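# Fold box end flap and lock its tabs into slots

## Task

Bend the top flap of the box's upright end wall over and push both of its tabs completely down into the slots in the floor of the box. When finished, that end wall and both long side walls must be standing upright, the corner flaps at that end must be tucked inward, and the box must sit on its base. All of this must stay in place without any arm holding it.

## Robot and tools

Robot and frame. There are two arms, left_arm and right_arm, each ending in a two-finger gripper. Every position and orientation uses one scene frame. Its origin is on the table top midway between the arms. +x points out across the table, +z points up, and left_arm sits on the +y side. The names left and right do not refer to sides of a camera image. Arm bases: left_arm at (-0.008, +0.289, 0) m with quat_wxyz (+1.000, 0, 0, -0.015); right_arm at (-0.048, -0.342, 0) m with quat_wxyz (+1.000, 0, 0, +0.019). Joint ranges in rad, base to hand: waist -2.618 to 3.054, shoulder 0.000 to 3.142, elbow 0.000 to 3.142, wrist pitch -1.571 to 1.571, wrist yaw -1.571 to 1.571, wrist roll -2.094 to 2.094. The elbow cannot quite straighten fully.

Gripper. The fingers extend along the gripper's +z axis and close along its y axis. end_effector_position is the point between the pads, roughly 1 cm short of the fingertips.

The 16-number row. Moving commands use one flat row covering both arms, even if only one arm should move: left_arm x, y, z, qw, qx, qy, qz, opening, then right_arm in the same eight-number order. x, y, z are an absolute target position in metres in the scene frame; the quaternion is an absolute target orientation, w first. Together these are a pose, not an offset. opening runs from -1 (closed) to +1 (fully open, 0.094 m).

execute_actions. Argument actions is a list holding zero or one item. An empty list only reports the current state. An action is {"rows": [...], "steps": n}: up to 15 rows, n from 1 to 15 (15 if omitted), each step lasting 1/30 s and using one row; if rows run out, the last one repeats. A wait is {"steps": n} with n up to 300, counted from the previous result, so your thinking time is included. Optional pictures (boolean) toggles camera images, which come by default. A call is rejected, sending nothing, if any target lies more than 0.6 m from that arm's last reported position along any of its gripper's axes.

move. target is one 16-number row as above. speed is the path's top speed in m/s, 0.002 to 0.5, default 0.25; rotation is capped at twice that in rad/s. Each gripper follows a straight line to its pose, turning the shorter way; both paths finish together and last 0.5 to 10 s (cut off at 10 s). The opening is applied when the move starts. Paths ignore obstacles and the other arm, and the hand may lag, wander or overshoot the speed, mostly with a nearly straight arm. The result adds a move: line giving the ending (done, off_target, moving, held, fault) and active limits: limits=paced means the sent pose was clipped; limits=held means some steps were blocked, after which the arm may jump ahead fast. Each gripper's remaining distance to its pose is reported. If only one arm is named, the other finished.

wait: seconds from 0 to 10; the robot gets nothing new. zoom_image: camera (cam_head_left, cam_head_right, cam_high, cam_low, cam_left_wrist, cam_right_wrist) and region [x0, y0, x1, y1] in pixels, top-left origin, no larger than 504 by 504; it enlarges that part of the latest image. read_manual: returns licence text only and does not move anything. finished_scene: pass the current scene number; it ends and grades the scene and cannot be reversed. Answering without any tool call also ends things.

How motion is executed. Each step, the commanded pose is clipped to within 70 mm and 16 degrees of the measured hand pose, then pursued by damped inverse kinematics, favouring position over orientation. Once an action ends, an arm only continues to its last clipped pose, so long moves need follow-up commands; read the result and send the remainder. Hands tend to stop a centimetre or more short, usually too low, and reported positions get less accurate far from the base. To keep an arm still, resend the exact pose from the last result before it stopped, with the desired opening, in every call. To keep a hand's orientation fixed, repeat your own target quaternion rather than the slightly drifted reported one. The simulation keeps running while you think.

Reading results. The state line lists each gripper's position and quat_wxyz. A pose unreachable line names an arm whose command was altered or blocked by the clearance check; HELD marks steps where your row was partly or wholly not sent. A Hand target line shows where the controller is currently driving each hand. grip_measured uses the same scale as opening; the last Joint positions value is the real opening in metres; each gripper may be off by about 1 mm. To grasp, command about 0.03 below grip_measured (less for a lighter hold). Pad force tops out near 50 to 62 N, lower on parts thinner than about 2 mm. Joint torques are noisy and offset. MOTOR HOT appears at 75 °C; at 90 °C the arm halts for 10 s; at 100 °C it goes limp and falls. FAULT lines report stops.

Avoid. Never knock anything off the table. Do not let the arms collide or press on each other. Faster contact strikes harder, and aiming farther past a surface pushes harder, so approach slowly with small overshoot. Avoid drops, slips and slams. Objects may occasionally be tugged or nudged by outside forces. The finished box must stay correct without the arms holding it.

Each tool is called after ">>>" as name(argument=value, ...), one argument or row to a line, values as JSON.

## Session

>>> execute_actions(
  actions=[],
)

Scene clock: 0.00 s of 4500.00 s.
left_arm: end_effector_position=(+0.3772, +0.2743, +0.4091) grip_measured=-0.400 end_effector_quat_wxyz=(+0.710, +0.016, +0.704, -0.016) | right_arm: end_effector_position=(+0.3363, -0.3297, +0.4109) grip_measured=+1.000 end_effector_quat_wxyz=(+0.709, -0.017, +0.705, +0.005)
Joint positions: left_arm=[-0.008  1.063  1.054  0.017  0.006  0.     0.028] | right_arm=[-0.009  1.06   1.062  0.005 -0.002 -0.016  0.094]
Joint velocities: left_arm=[-0.017 -0.022 -0.017 -0.051  0.051  0.007 -0.   ] | right_arm=[-0.002  0.007 -0.027 -0.007  0.037 -0.007  0.   ]
Joint torques (N m, as the arm reports them, + toward a larger angle): no reading
Hand target (left_arm): +0.375, +0.274, +0.410; +0.709, +0.015, +0.705, -0.016
Hand target (right_arm): +0.333, -0.330, +0.418; +0.715, -0.016, +0.699, +0.006

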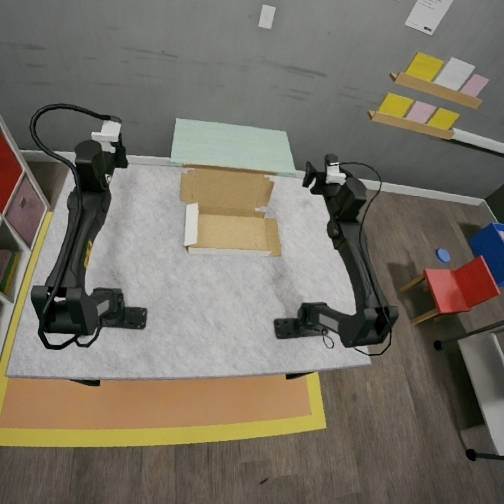

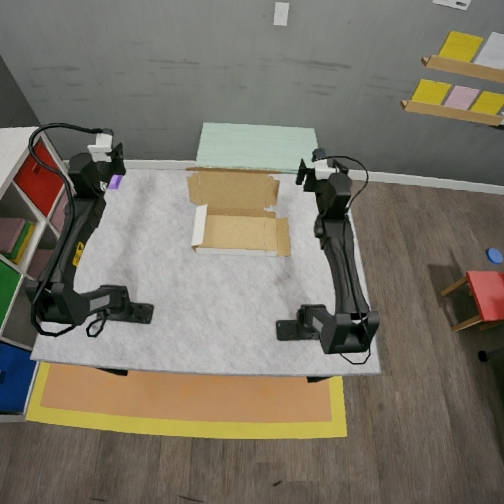

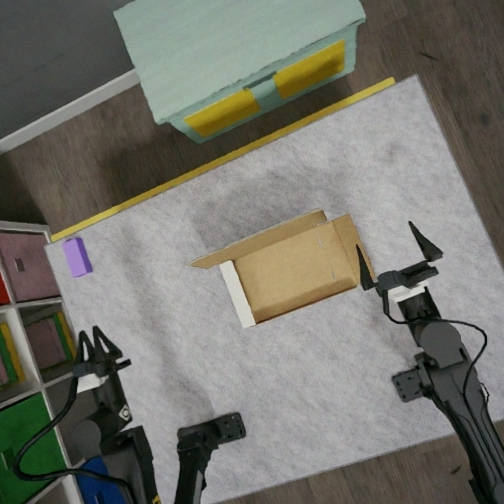

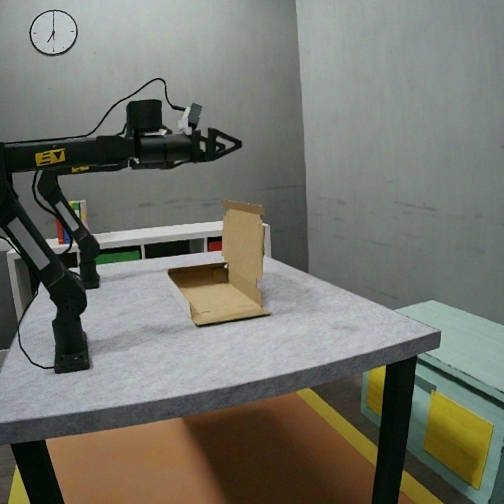

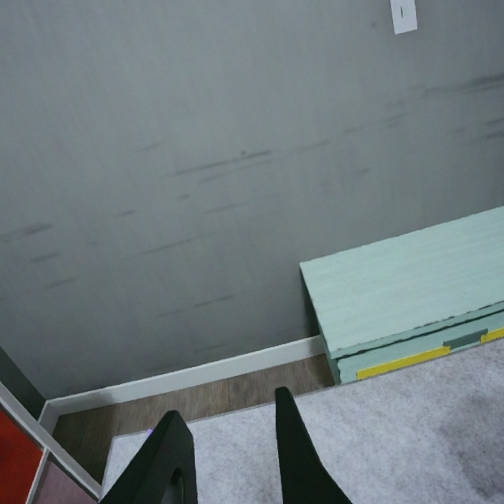

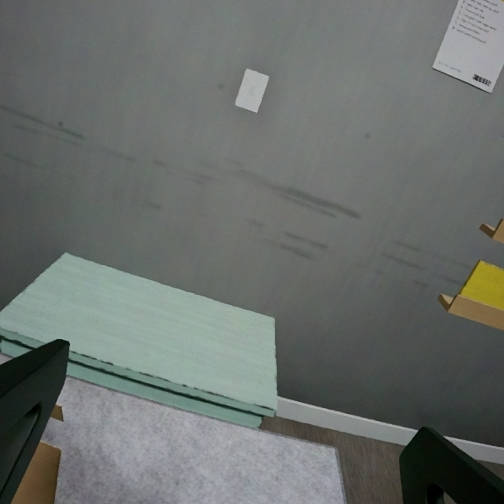

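>>> zoom_image(
  camera="cam_high",
  region=[170,180,400,350],
)

>>> zoom_image(
  camera="cam_low",
  region=[140,180,300,340],
)

>>> zoom_image(
  camera="cam_head_right",
  region=[170,160,310,270],
)

Region (170, 180, 400, 350) of cam_high's 504x504 image, scaled by 2.191, with more detail than that image has; it fills the top 373 rows of this view, and the rest is white.

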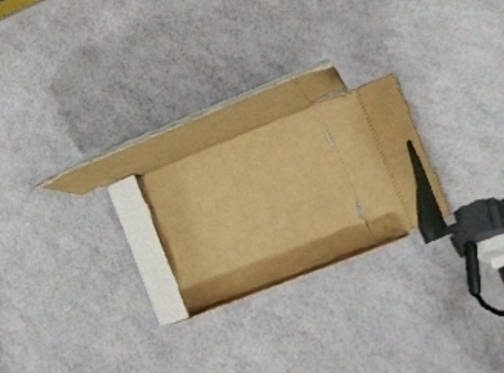

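Region (140, 180, 300, 340) of cam_low's 504x504 image, scaled by 3.150, with more detail than that image has.

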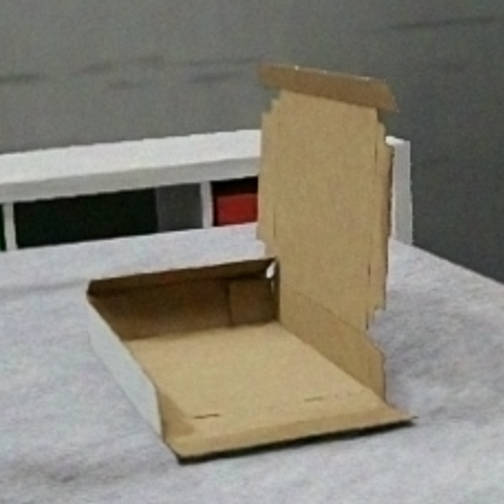

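Region (170, 160, 310, 270) of cam_head_right's 504x504 image, scaled by 3.600, with more detail than that image has; it fills the top 396 rows of this view, and the rest is white.

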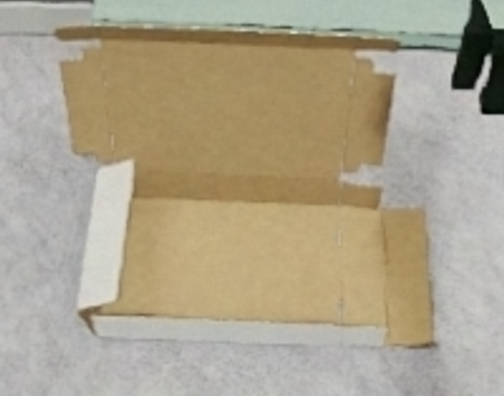

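>>> move(
  target=[0.30,0.13,0.30,0,0.707,0.707,0,0.25,-0.40,0.35,0.709,-0.017,0.705,0.005,1],
  speed=0.4,
)


>>> move(
  target=[0.28,0.12,0.28,0,0,1,0,-1,0.25,-0.42,0.35,0.709,-0.017,0.705,0.005,1],
  speed=0.4,
)

Scene clock: 18.33 s of 4500.00 s.
left_arm: end_effector_position=(+0.2841, +0.1137, +0.2869) grip_measured=-0.998 end_effector_quat_wxyz=(+0.160, +0.008, +0.983, -0.091) | right_arm: end_effector_position=(+0.2533, -0.4220, +0.3494) grip_measured=+1.000 end_effector_quat_wxyz=(+0.704, -0.014, +0.710, +0.008)
Joint positions: left_arm=[-0.518  1.643  1.975 -1.532 -0.008 -0.528  0.   ] | right_arm=[-0.651  0.777  0.73   0.035 -0.644 -0.016  0.094]
Joint velocities: left_arm=[ 0.032 -0.002  0.007 -0.022  0.051 -0.007  0.   ] | right_arm=[-0.027 -0.012 -0.012  0.007  0.022 -0.007  0.   ]
Joint torques (N m, as the arm reports them, + toward a larger angle): left_arm=[ 0.69 -5.86  4.91  0.81  0.1  -0.04] | right_arm=[-1.   -2.13  7.52  1.68 -0.14 -0.06]
Hand target (left_arm): +0.280, +0.117, +0.276; +0.136, +0.001, +0.987, -0.083
Hand target (right_arm): +0.248, -0.421, +0.351; +0.708, -0.018, +0.706, +0.003
Off the commanded pose (left_arm): 0.010 m, 21 deg; orientation clipped at the last step of the last action.
Off the commanded pose (right_arm): 0.004 m, 1 deg.
joint sent to its limit (left arm) — the command would take joint 4 (wrist pitch) past its lower limit, so that joint was sent only as far as its limit.
After step 90, 12.57 s passed at rest.
move: off_target (left_arm); limits=paced

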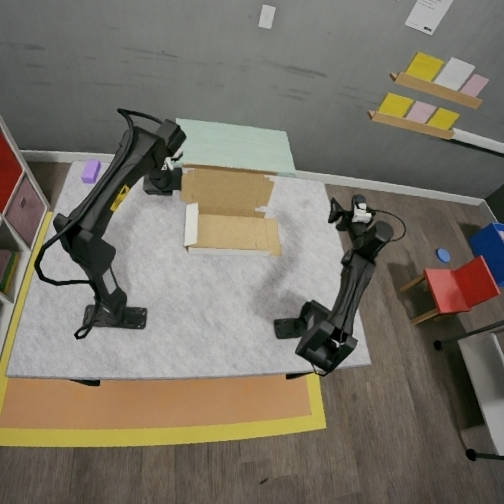

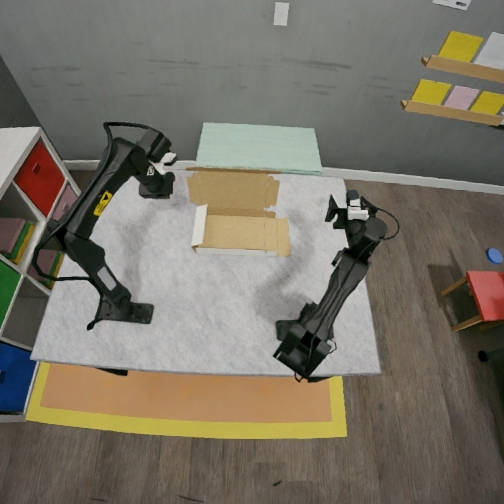

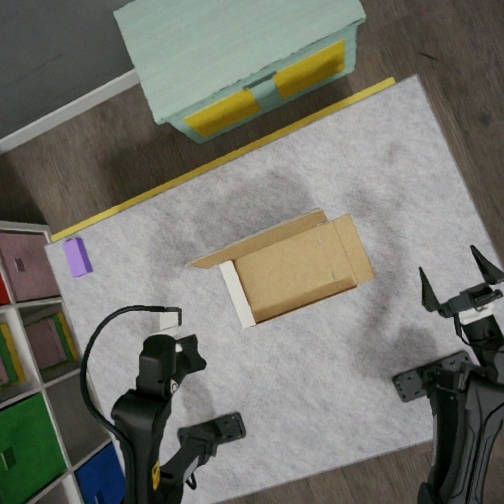

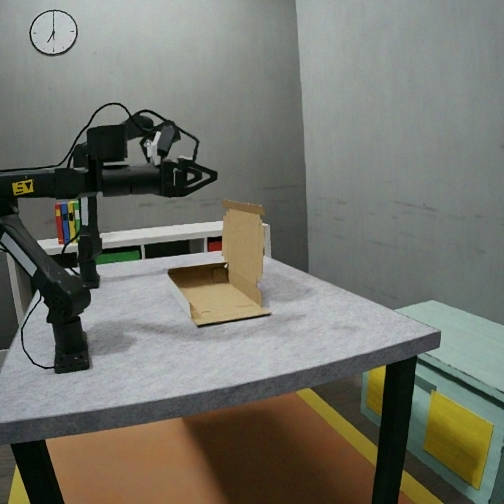

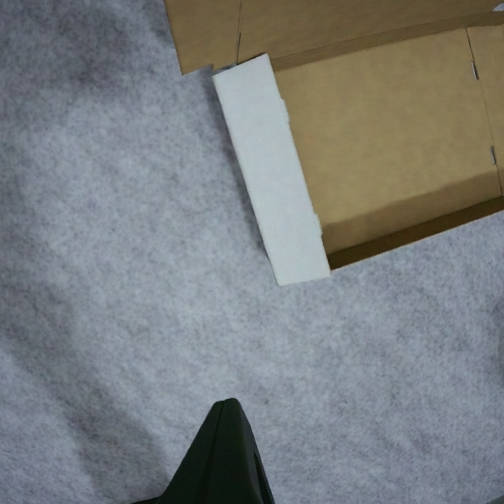

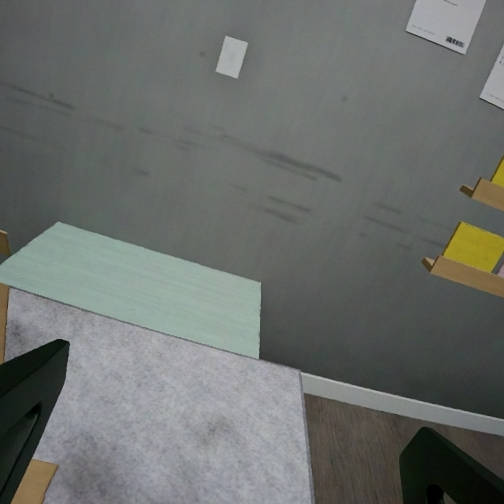

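>>> move(
  target=[0.33,0.17,0.10,0,0,1,0,-1,0.25,-0.42,0.35,0.709,-0.017,0.705,0.005,1],
  speed=0.3,
)

Scene clock: 25.03 s of 4500.00 s.
left_arm: end_effector_position=(+0.3263, +0.1700, +0.0974) grip_measured=-0.998 end_effector_quat_wxyz=(-0.010, -0.005, +1.000, +0.000) | right_arm: end_effector_position=(+0.2533, -0.4219, +0.3512) grip_measured=+1.000 end_effector_quat_wxyz=(+0.706, -0.016, +0.708, +0.007)
Joint positions: left_arm=[-0.312  1.914  1.589 -1.265  0.006 -0.351  0.   ] | right_arm=[-0.651  0.777  0.73   0.043 -0.645 -0.016  0.094]
Joint velocities: left_arm=[-0.012 -0.012  0.007 -0.022  0.007  0.007  0.   ] | right_arm=[-0.007  0.012 -0.002 -0.037 -0.007  0.066  0.   ]
Joint torques (N m, as the arm reports them, + toward a larger angle): left_arm=[  0.33 -10.39   6.2    0.48  -0.06   0.15] | right_arm=[-0.04 -1.77  7.24  1.67 -0.02  0.  ]
Hand target (left_arm): +0.330, +0.171, +0.098; +0.001, -0.001, +1.000, +0.000
Hand target (right_arm): +0.250, -0.420, +0.350; +0.709, -0.017, +0.705, +0.005
Off the commanded pose (left_arm): 0.005 m, 1 deg.
Off the commanded pose (right_arm): 0.004 m, 1 deg.
After step 90, 2.50 s passed at rest.
move: done

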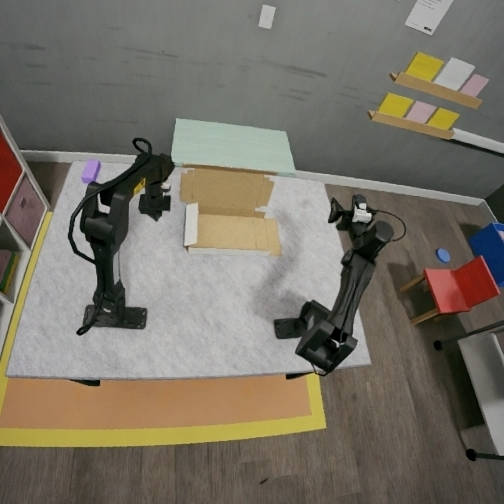

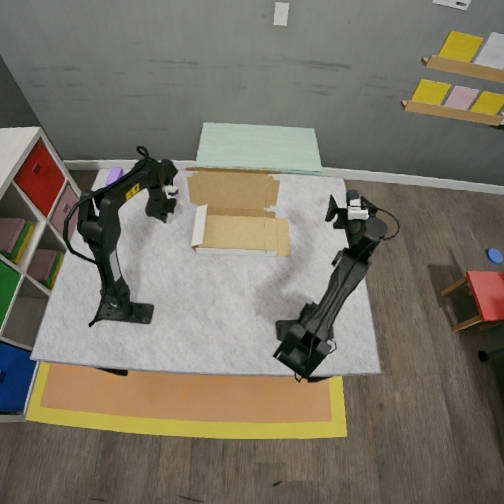

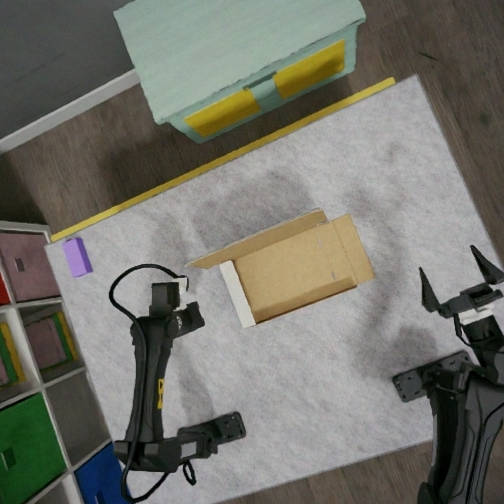

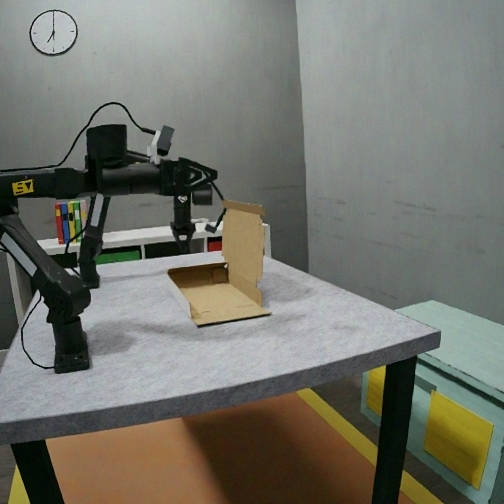

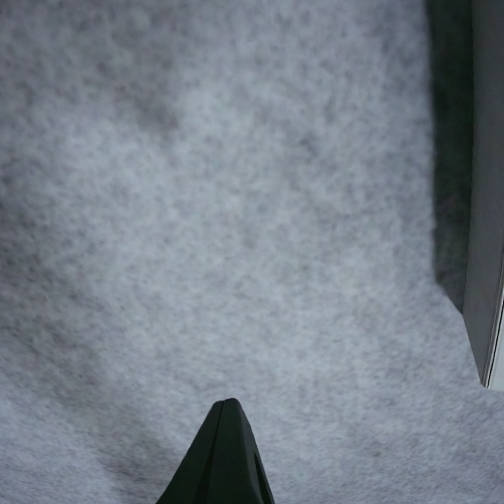

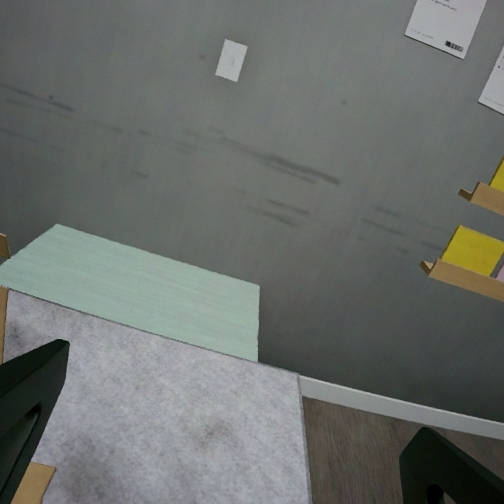

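>>> move(
  target=[0.37,0.06,0.17,0,0.707,0.707,0,1,0.25,-0.42,0.35,0.709,-0.017,0.705,0.005,1],
  speed=0.3,
)

Scene clock: 36.50 s of 4500.00 s.
left_arm: end_effector_position=(+0.3698, +0.0604, +0.1696) grip_measured=+0.998 end_effector_quat_wxyz=(+0.062, +0.700, +0.712, +0.012) | right_arm: end_effector_position=(+0.2533, -0.4219, +0.3513) grip_measured=+1.000 end_effector_quat_wxyz=(+0.706, -0.016, +0.708, +0.006)
Joint positions: left_arm=[-0.515  2.184  2.273 -1.533  0.005  1.01   0.094] | right_arm=[-0.651  0.777  0.73   0.044 -0.645 -0.016  0.094]
Joint velocities: left_arm=[-0.002  0.012 -0.012 -0.022  0.007  0.022  0.001] | right_arm=[-0.002  0.007  0.002 -0.007 -0.022 -0.022  0.   ]
Joint torques (N m, as the arm reports them, + toward a larger angle): left_arm=[ -0.62 -10.9    9.18   0.43  -0.05   0.14] | right_arm=[-0.04 -1.77  7.25  1.67 -0.03  0.  ]
Hand target (left_arm): +0.368, +0.059, +0.169; +0.056, +0.706, +0.706, +0.012
Hand target (right_arm): +0.250, -0.420, +0.350; +0.709, -0.017, +0.705, +0.005
Off the commanded pose (left_arm): 0.001 m, 7 deg.
Off the commanded pose (right_arm): 0.004 m, 1 deg.
joint sent to its limit (left arm) — the command would take joint 4 (wrist pitch) past its lower limit, so that joint was sent only as far as its limit.
After step 90, 5.23 s passed at rest.
move: off_target (left_arm)

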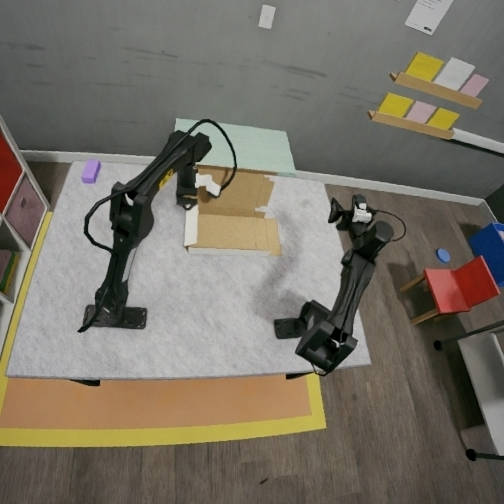

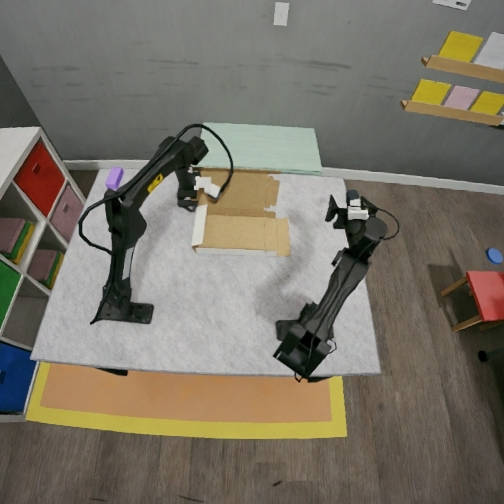

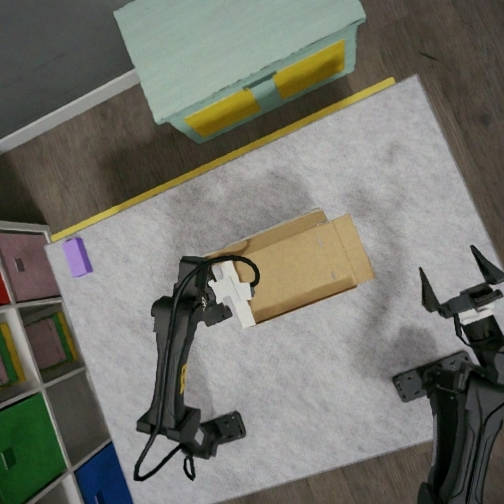

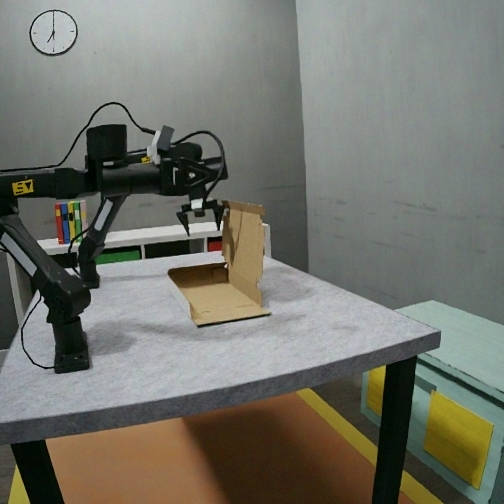

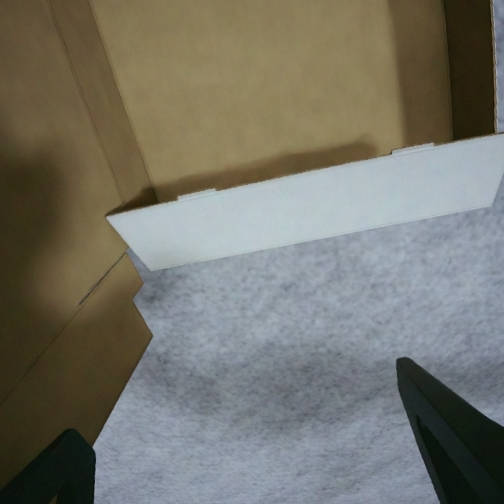

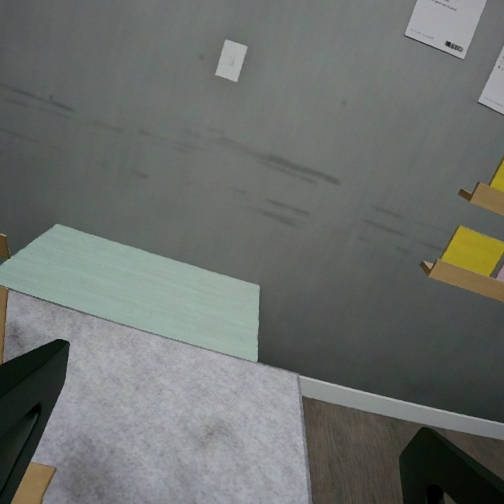

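>>> move(
  target=[0.35,0.06,0.105,0,0.707,0.707,0,1,0.25,-0.42,0.35,0.709,-0.017,0.705,0.005,1],
  speed=0.2,
)

Scene clock: 43.93 s of 4500.00 s.
left_arm: end_effector_position=(+0.3503, +0.0618, +0.1113) grip_measured=+0.998 end_effector_quat_wxyz=(+0.004, +0.708, +0.706, -0.001) | right_arm: end_effector_position=(+0.2533, -0.4219, +0.3513) grip_measured=+1.000 end_effector_quat_wxyz=(+0.706, -0.016, +0.708, +0.006)
Joint positions: left_arm=[-0.537  2.185  2.045 -1.424  0.003  1.008  0.094] | right_arm=[-0.651  0.777  0.73   0.044 -0.645 -0.016  0.094]
Joint velocities: left_arm=[-0.012  0.012 -0.007  0.081 -0.007 -0.007  0.   ] | right_arm=[-0.017 -0.002 -0.002 -0.066  0.007 -0.095  0.   ]
Joint torques (N m, as the arm reports them, + toward a larger angle): left_arm=[ -0.41 -11.87   5.46   0.47  -0.02  -0.04] | right_arm=[-0.04 -1.77  7.24  1.67 -0.02  0.  ]
Hand target (left_arm): +0.349, +0.060, +0.105; -0.000, +0.707, +0.707, -0.000
Hand target (right_arm): +0.250, -0.420, +0.350; +0.709, -0.017, +0.705, +0.005
Off the commanded pose (left_arm): 0.007 m, 0 deg.
Off the commanded pose (right_arm): 0.004 m, 1 deg.
After step 90, 3.50 s passed at rest.
move: done

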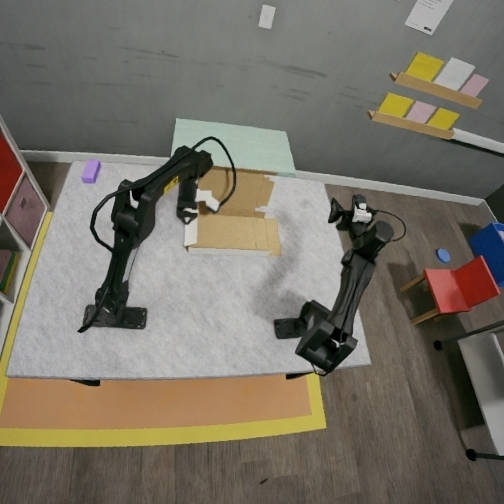

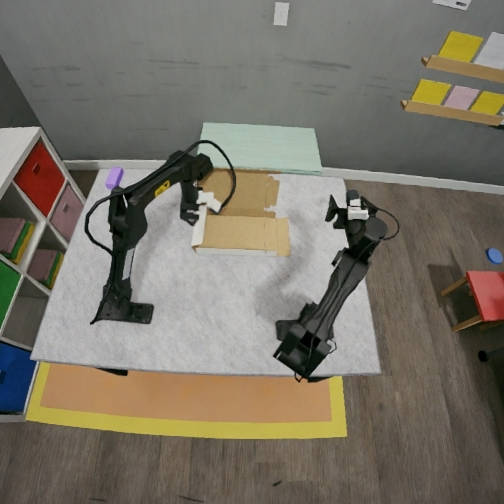

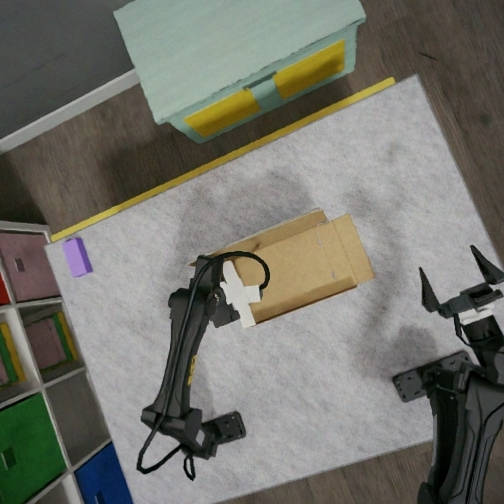

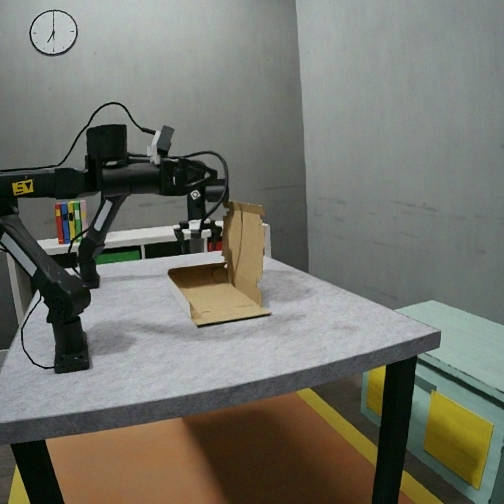

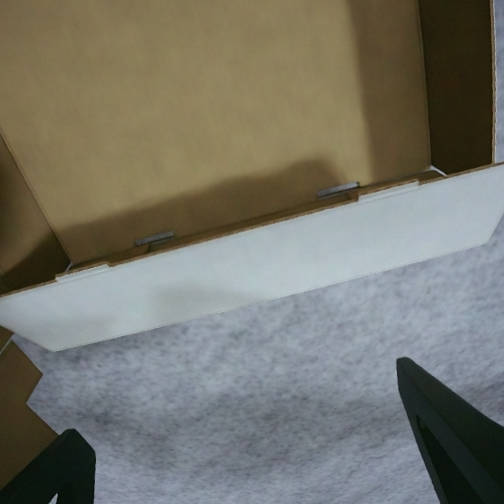

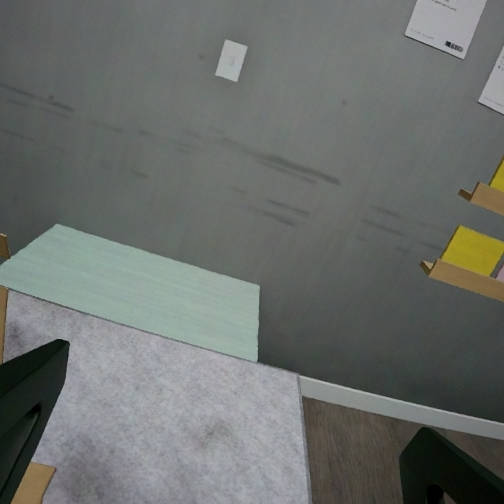

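>>> move(
  target=[0.35,0.04,0.075,0,0.707,0.707,0,1,0.25,-0.42,0.35,0.709,-0.017,0.705,0.005,1],
  speed=0.08,
)

Scene clock: 57.50 s of 4500.00 s.
left_arm: end_effector_position=(+0.3505, +0.0412, +0.0819) grip_measured=+0.998 end_effector_quat_wxyz=(+0.004, +0.709, +0.705, -0.001) | right_arm: end_effector_position=(+0.2533, -0.4219, +0.3513) grip_measured=+1.000 end_effector_quat_wxyz=(+0.706, -0.016, +0.708, +0.006)
Joint positions: left_arm=[-0.577  2.233  2.007 -1.338  0.003  0.97   0.094] | right_arm=[-0.651  0.777  0.73   0.044 -0.645 -0.016  0.094]
Joint velocities: left_arm=[-0.012 -0.022  0.012  0.007 -0.007 -0.051  0.   ] | right_arm=[-0.032 -0.012 -0.012 -0.022  0.007 -0.081  0.   ]
Joint torques (N m, as the arm reports them, + toward a larger angle): left_arm=[ -0.42 -12.18   5.46   0.49  -0.06  -0.04] | right_arm=[-0.05 -1.77  7.25  1.67 -0.02  0.  ]
Hand target (left_arm): +0.349, +0.040, +0.075; +0.000, +0.707, +0.707, -0.000
Hand target (right_arm): +0.250, -0.420, +0.350; +0.709, -0.017, +0.705, +0.005
Off the commanded pose (left_arm): 0.007 m, 1 deg.
Off the commanded pose (right_arm): 0.004 m, 1 deg.
After step 90, 9.63 s passed at rest.
move: done

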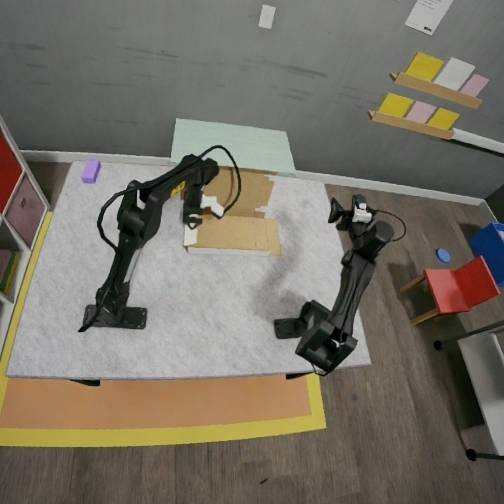

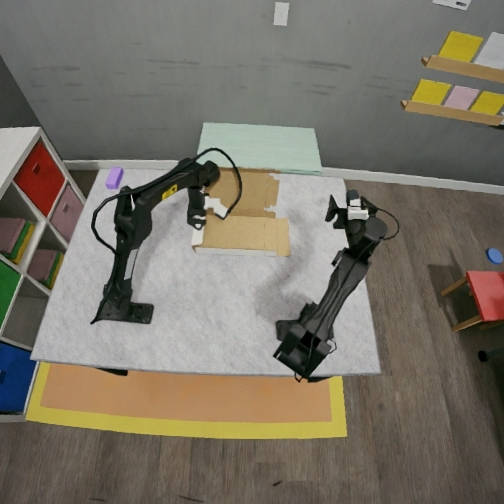

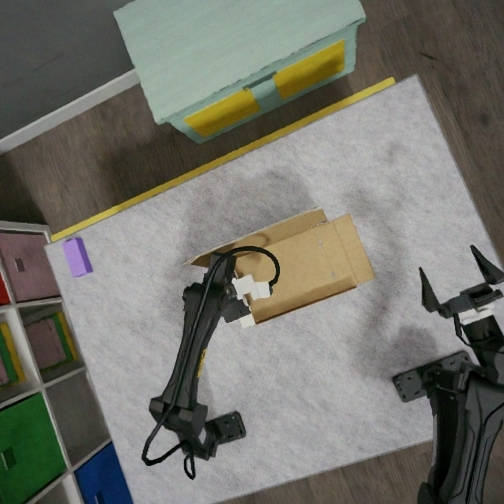

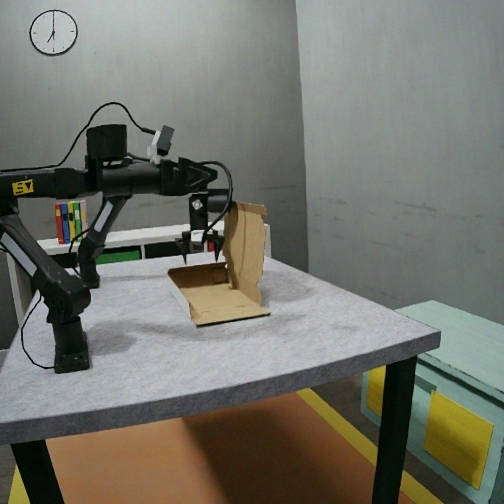

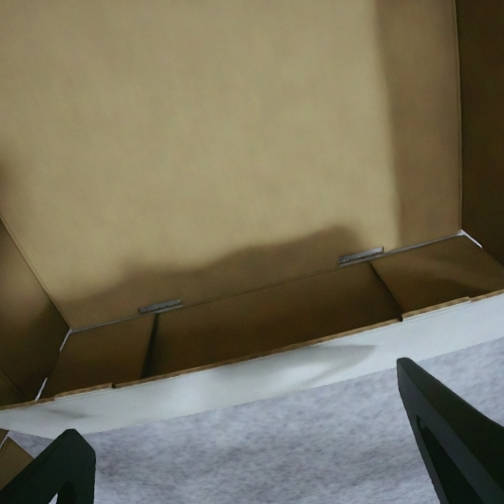

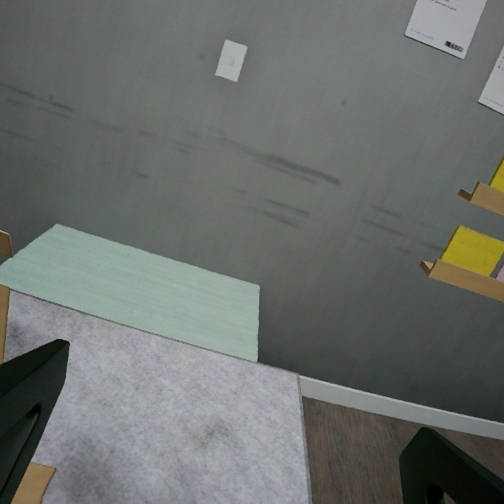

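>>> move(
  target=[0.35,0.022,0.095,0,0.707,0.707,0,1,0.25,-0.42,0.35,0.709,-0.017,0.705,0.005,1],
  speed=0.1,
)

>>> move(
  target=[0.35,0.022,0.06,0,0.707,0.707,0,1,0.25,-0.42,0.35,0.709,-0.017,0.705,0.005,1],
  speed=0.05,
)

Scene clock: 64.17 s of 4500.00 s.
left_arm: end_effector_position=(+0.3510, +0.0227, +0.0945) grip_measured=+0.998 end_effector_quat_wxyz=(+0.007, +0.709, +0.705, +0.000) | right_arm: end_effector_position=(+0.2533, -0.4219, +0.3513) grip_measured=+1.000 end_effector_quat_wxyz=(+0.706, -0.016, +0.708, +0.006)
Joint positions: left_arm=[-0.61   2.286  2.145 -1.416  0.002  0.937  0.094] | right_arm=[-0.651  0.777  0.73   0.044 -0.645 -0.016  0.094]
Joint velocities: left_arm=[ 0.002  0.007 -0.012 -0.022 -0.037 -0.022  0.   ] | right_arm=[ 0.012 -0.002  0.012 -0.022  0.007 -0.037  0.   ]
Joint torques (N m, as the arm reports them, + toward a larger angle): left_arm=[ -0.4  -12.02   9.43   0.18  -0.05  -0.04] | right_arm=[-0.04 -1.77  7.25  1.67 -0.02  0.  ]
Hand target (left_arm): +0.350, +0.022, +0.095; +0.000, +0.707, +0.707, +0.000
Hand target (right_arm): +0.250, -0.420, +0.350; +0.709, -0.017, +0.705, +0.005
Off the commanded pose (left_arm): 0.001 m, 1 deg.
Off the commanded pose (right_arm): 0.004 m, 1 deg.
After step 90, 2.67 s passed at rest.
move: done

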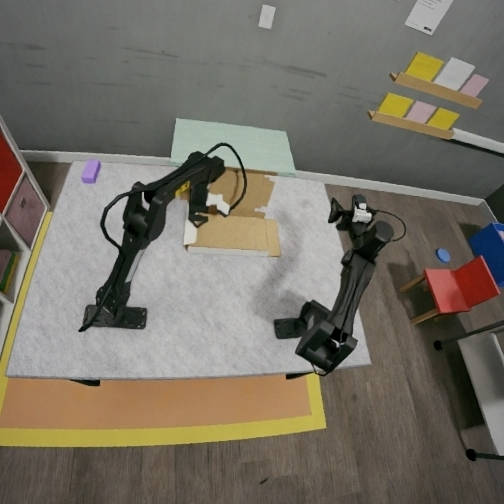

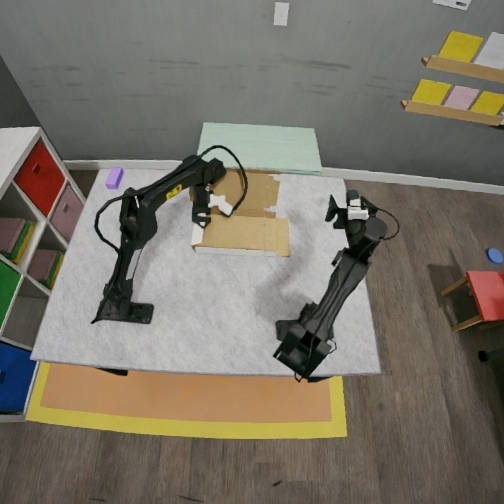

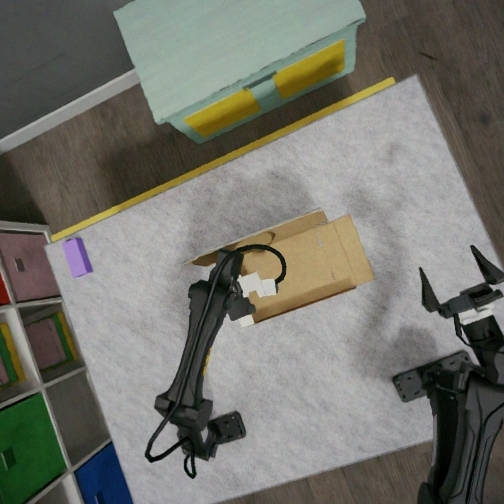

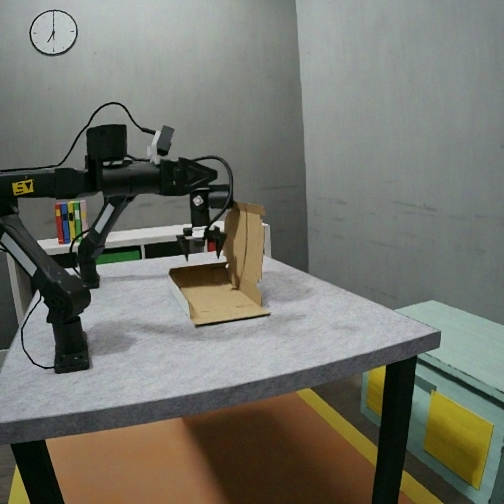

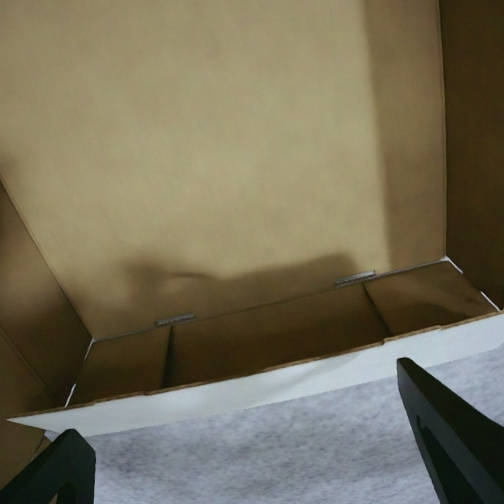

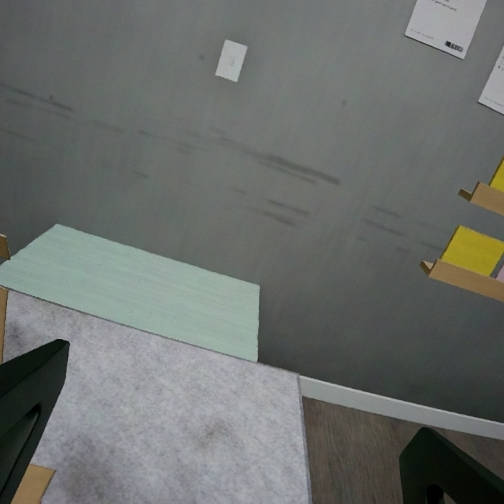

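Scene clock: 65.13 s of 4500.00 s.
left_arm: end_effector_position=(+0.3517, +0.0208, +0.0701) grip_measured=+0.998 end_effector_quat_wxyz=(+0.008, +0.710, +0.704, -0.000) | right_arm: end_effector_position=(+0.2533, -0.4219, +0.3513) grip_measured=+1.000 end_effector_quat_wxyz=(+0.706, -0.016, +0.708, +0.006)
Joint positions: left_arm=[-0.612  2.286  2.048 -1.318  0.002  0.937  0.094] | right_arm=[-0.651  0.777  0.73   0.044 -0.645 -0.016  0.094]
Joint velocities: left_arm=[ 0.007  0.012 -0.007 -0.037 -0.051 -0.022 -0.   ] | right_arm=[ 0.007  0.002 -0.007 -0.022 -0.007  0.007  0.   ]
Joint torques (N m, as the arm reports them, + toward a larger angle): left_arm=[ -0.22 -12.48   4.71   0.56  -0.04  -0.05] | right_arm=[-0.05 -1.76  7.24  1.67 -0.02  0.  ]
Hand target (left_arm): +0.349, +0.022, +0.060; -0.000, +0.707, +0.707, -0.000
Hand target (right_arm): +0.250, -0.420, +0.350; +0.709, -0.017, +0.705, +0.005
Off the commanded pose (left_arm): 0.010 m, 1 deg.
Off the commanded pose (right_arm): 0.004 m, 1 deg.
move: done

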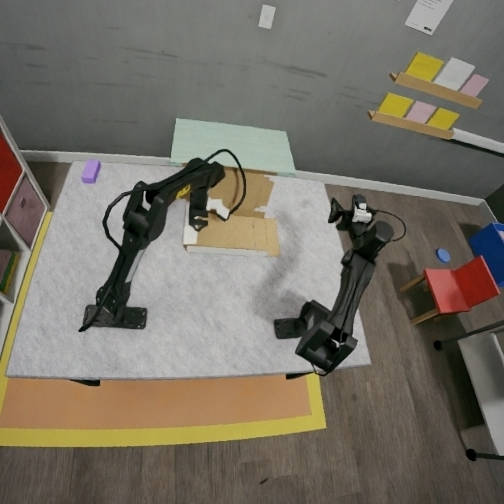

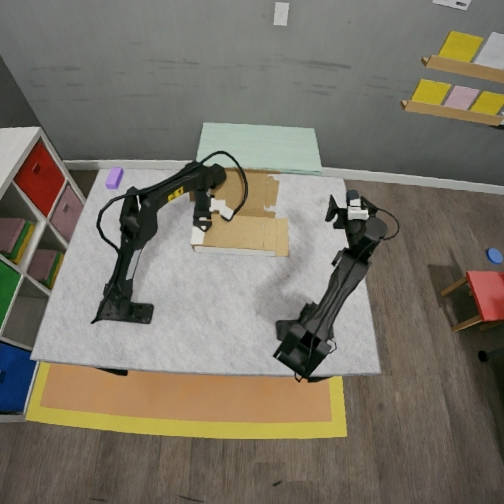

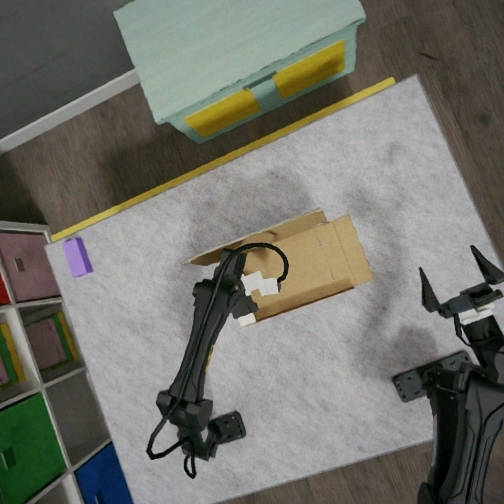

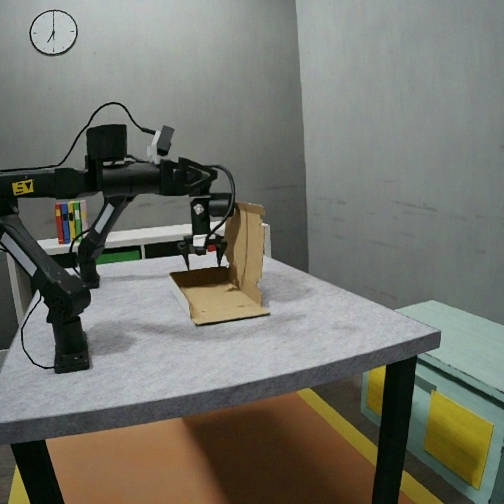

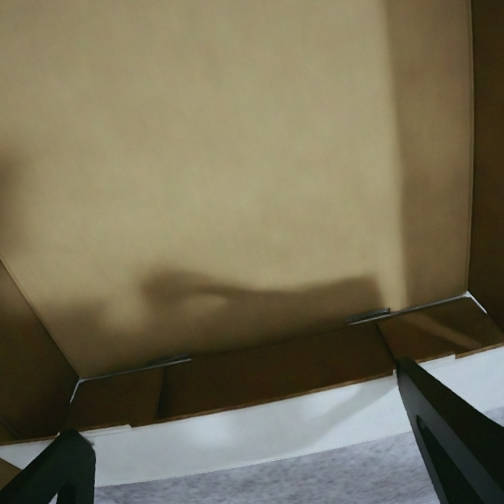

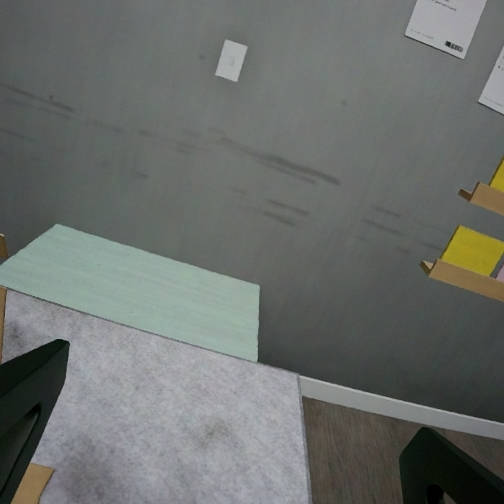

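Tips are at the flap edge; shift slightly outward and go down.

>>> move(
  target=[0.35,0.03,0.04,0,0.707,0.707,0,1,0.25,-0.42,0.35,0.709,-0.017,0.705,0.005,1],
  speed=0.04,
)

Scene clock: 70.27 s of 4500.00 s.
left_arm: end_effector_position=(+0.3516, +0.0210, +0.0494) grip_measured=+0.998 end_effector_quat_wxyz=(+0.013, +0.710, +0.704, -0.001) | right_arm: end_effector_position=(+0.2533, -0.4219, +0.3513) grip_measured=+1.000 end_effector_quat_wxyz=(+0.706, -0.016, +0.708, +0.006)
Joint positions: left_arm=[-0.611  2.276  1.949 -1.218  0.006  0.938  0.094] | right_arm=[-0.651  0.777  0.73   0.044 -0.645 -0.016  0.094]
Joint velocities: left_arm=[-0.017 -0.012 -0.037  0.037  0.007 -0.007  0.001] | right_arm=[ 0.002 -0.007 -0.002 -0.022  0.066  0.022  0.   ]
Joint torques (N m, as the arm reports them, + toward a larger angle): left_arm=[  1.09 -12.83   4.39   0.47  -0.08   0.11] | right_arm=[-0.04 -1.77  7.25  1.67 -0.02  0.  ]
Hand target (left_arm): +0.350, +0.030, +0.040; -0.000, +0.707, +0.707, -0.000
Hand target (right_arm): +0.250, -0.420, +0.350; +0.709, -0.017, +0.705, +0.005
Off the commanded pose (left_arm): 0.013 m, 2 deg.
Off the commanded pose (right_arm): 0.004 m, 1 deg.
After step 90, 1.10 s passed at rest.
move: off_target (left_arm)

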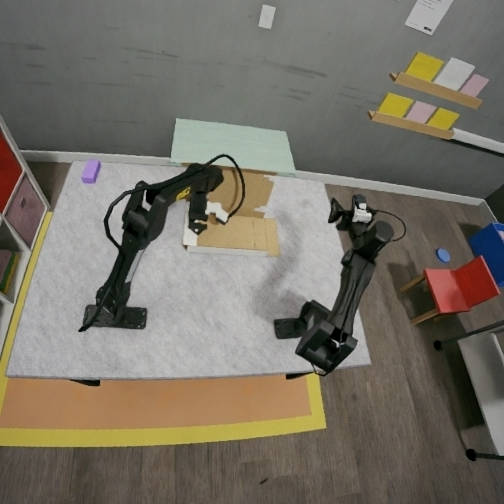

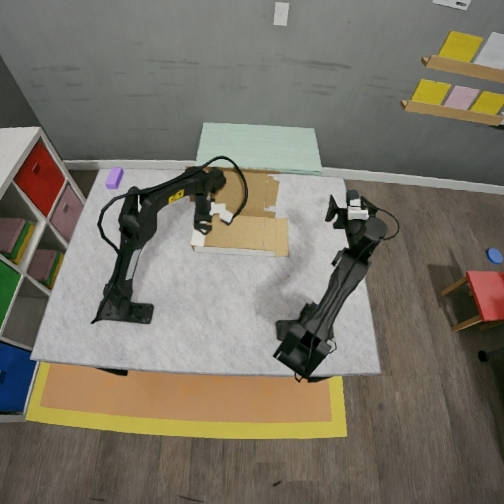

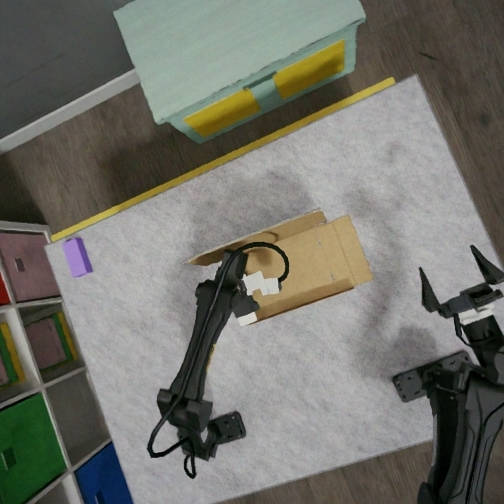

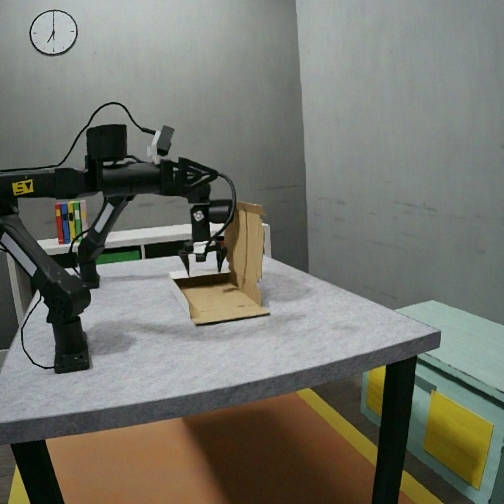

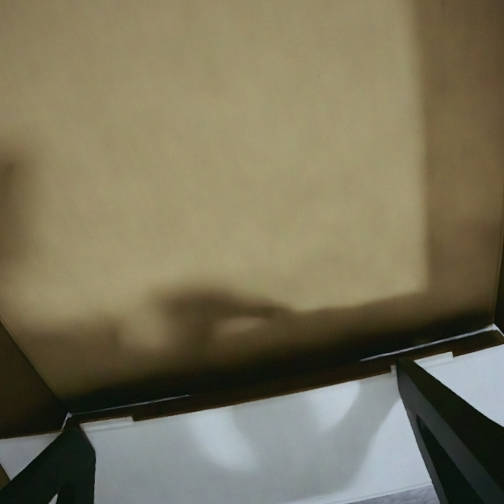

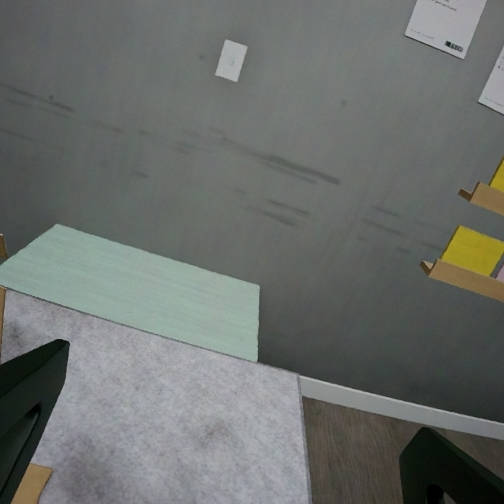

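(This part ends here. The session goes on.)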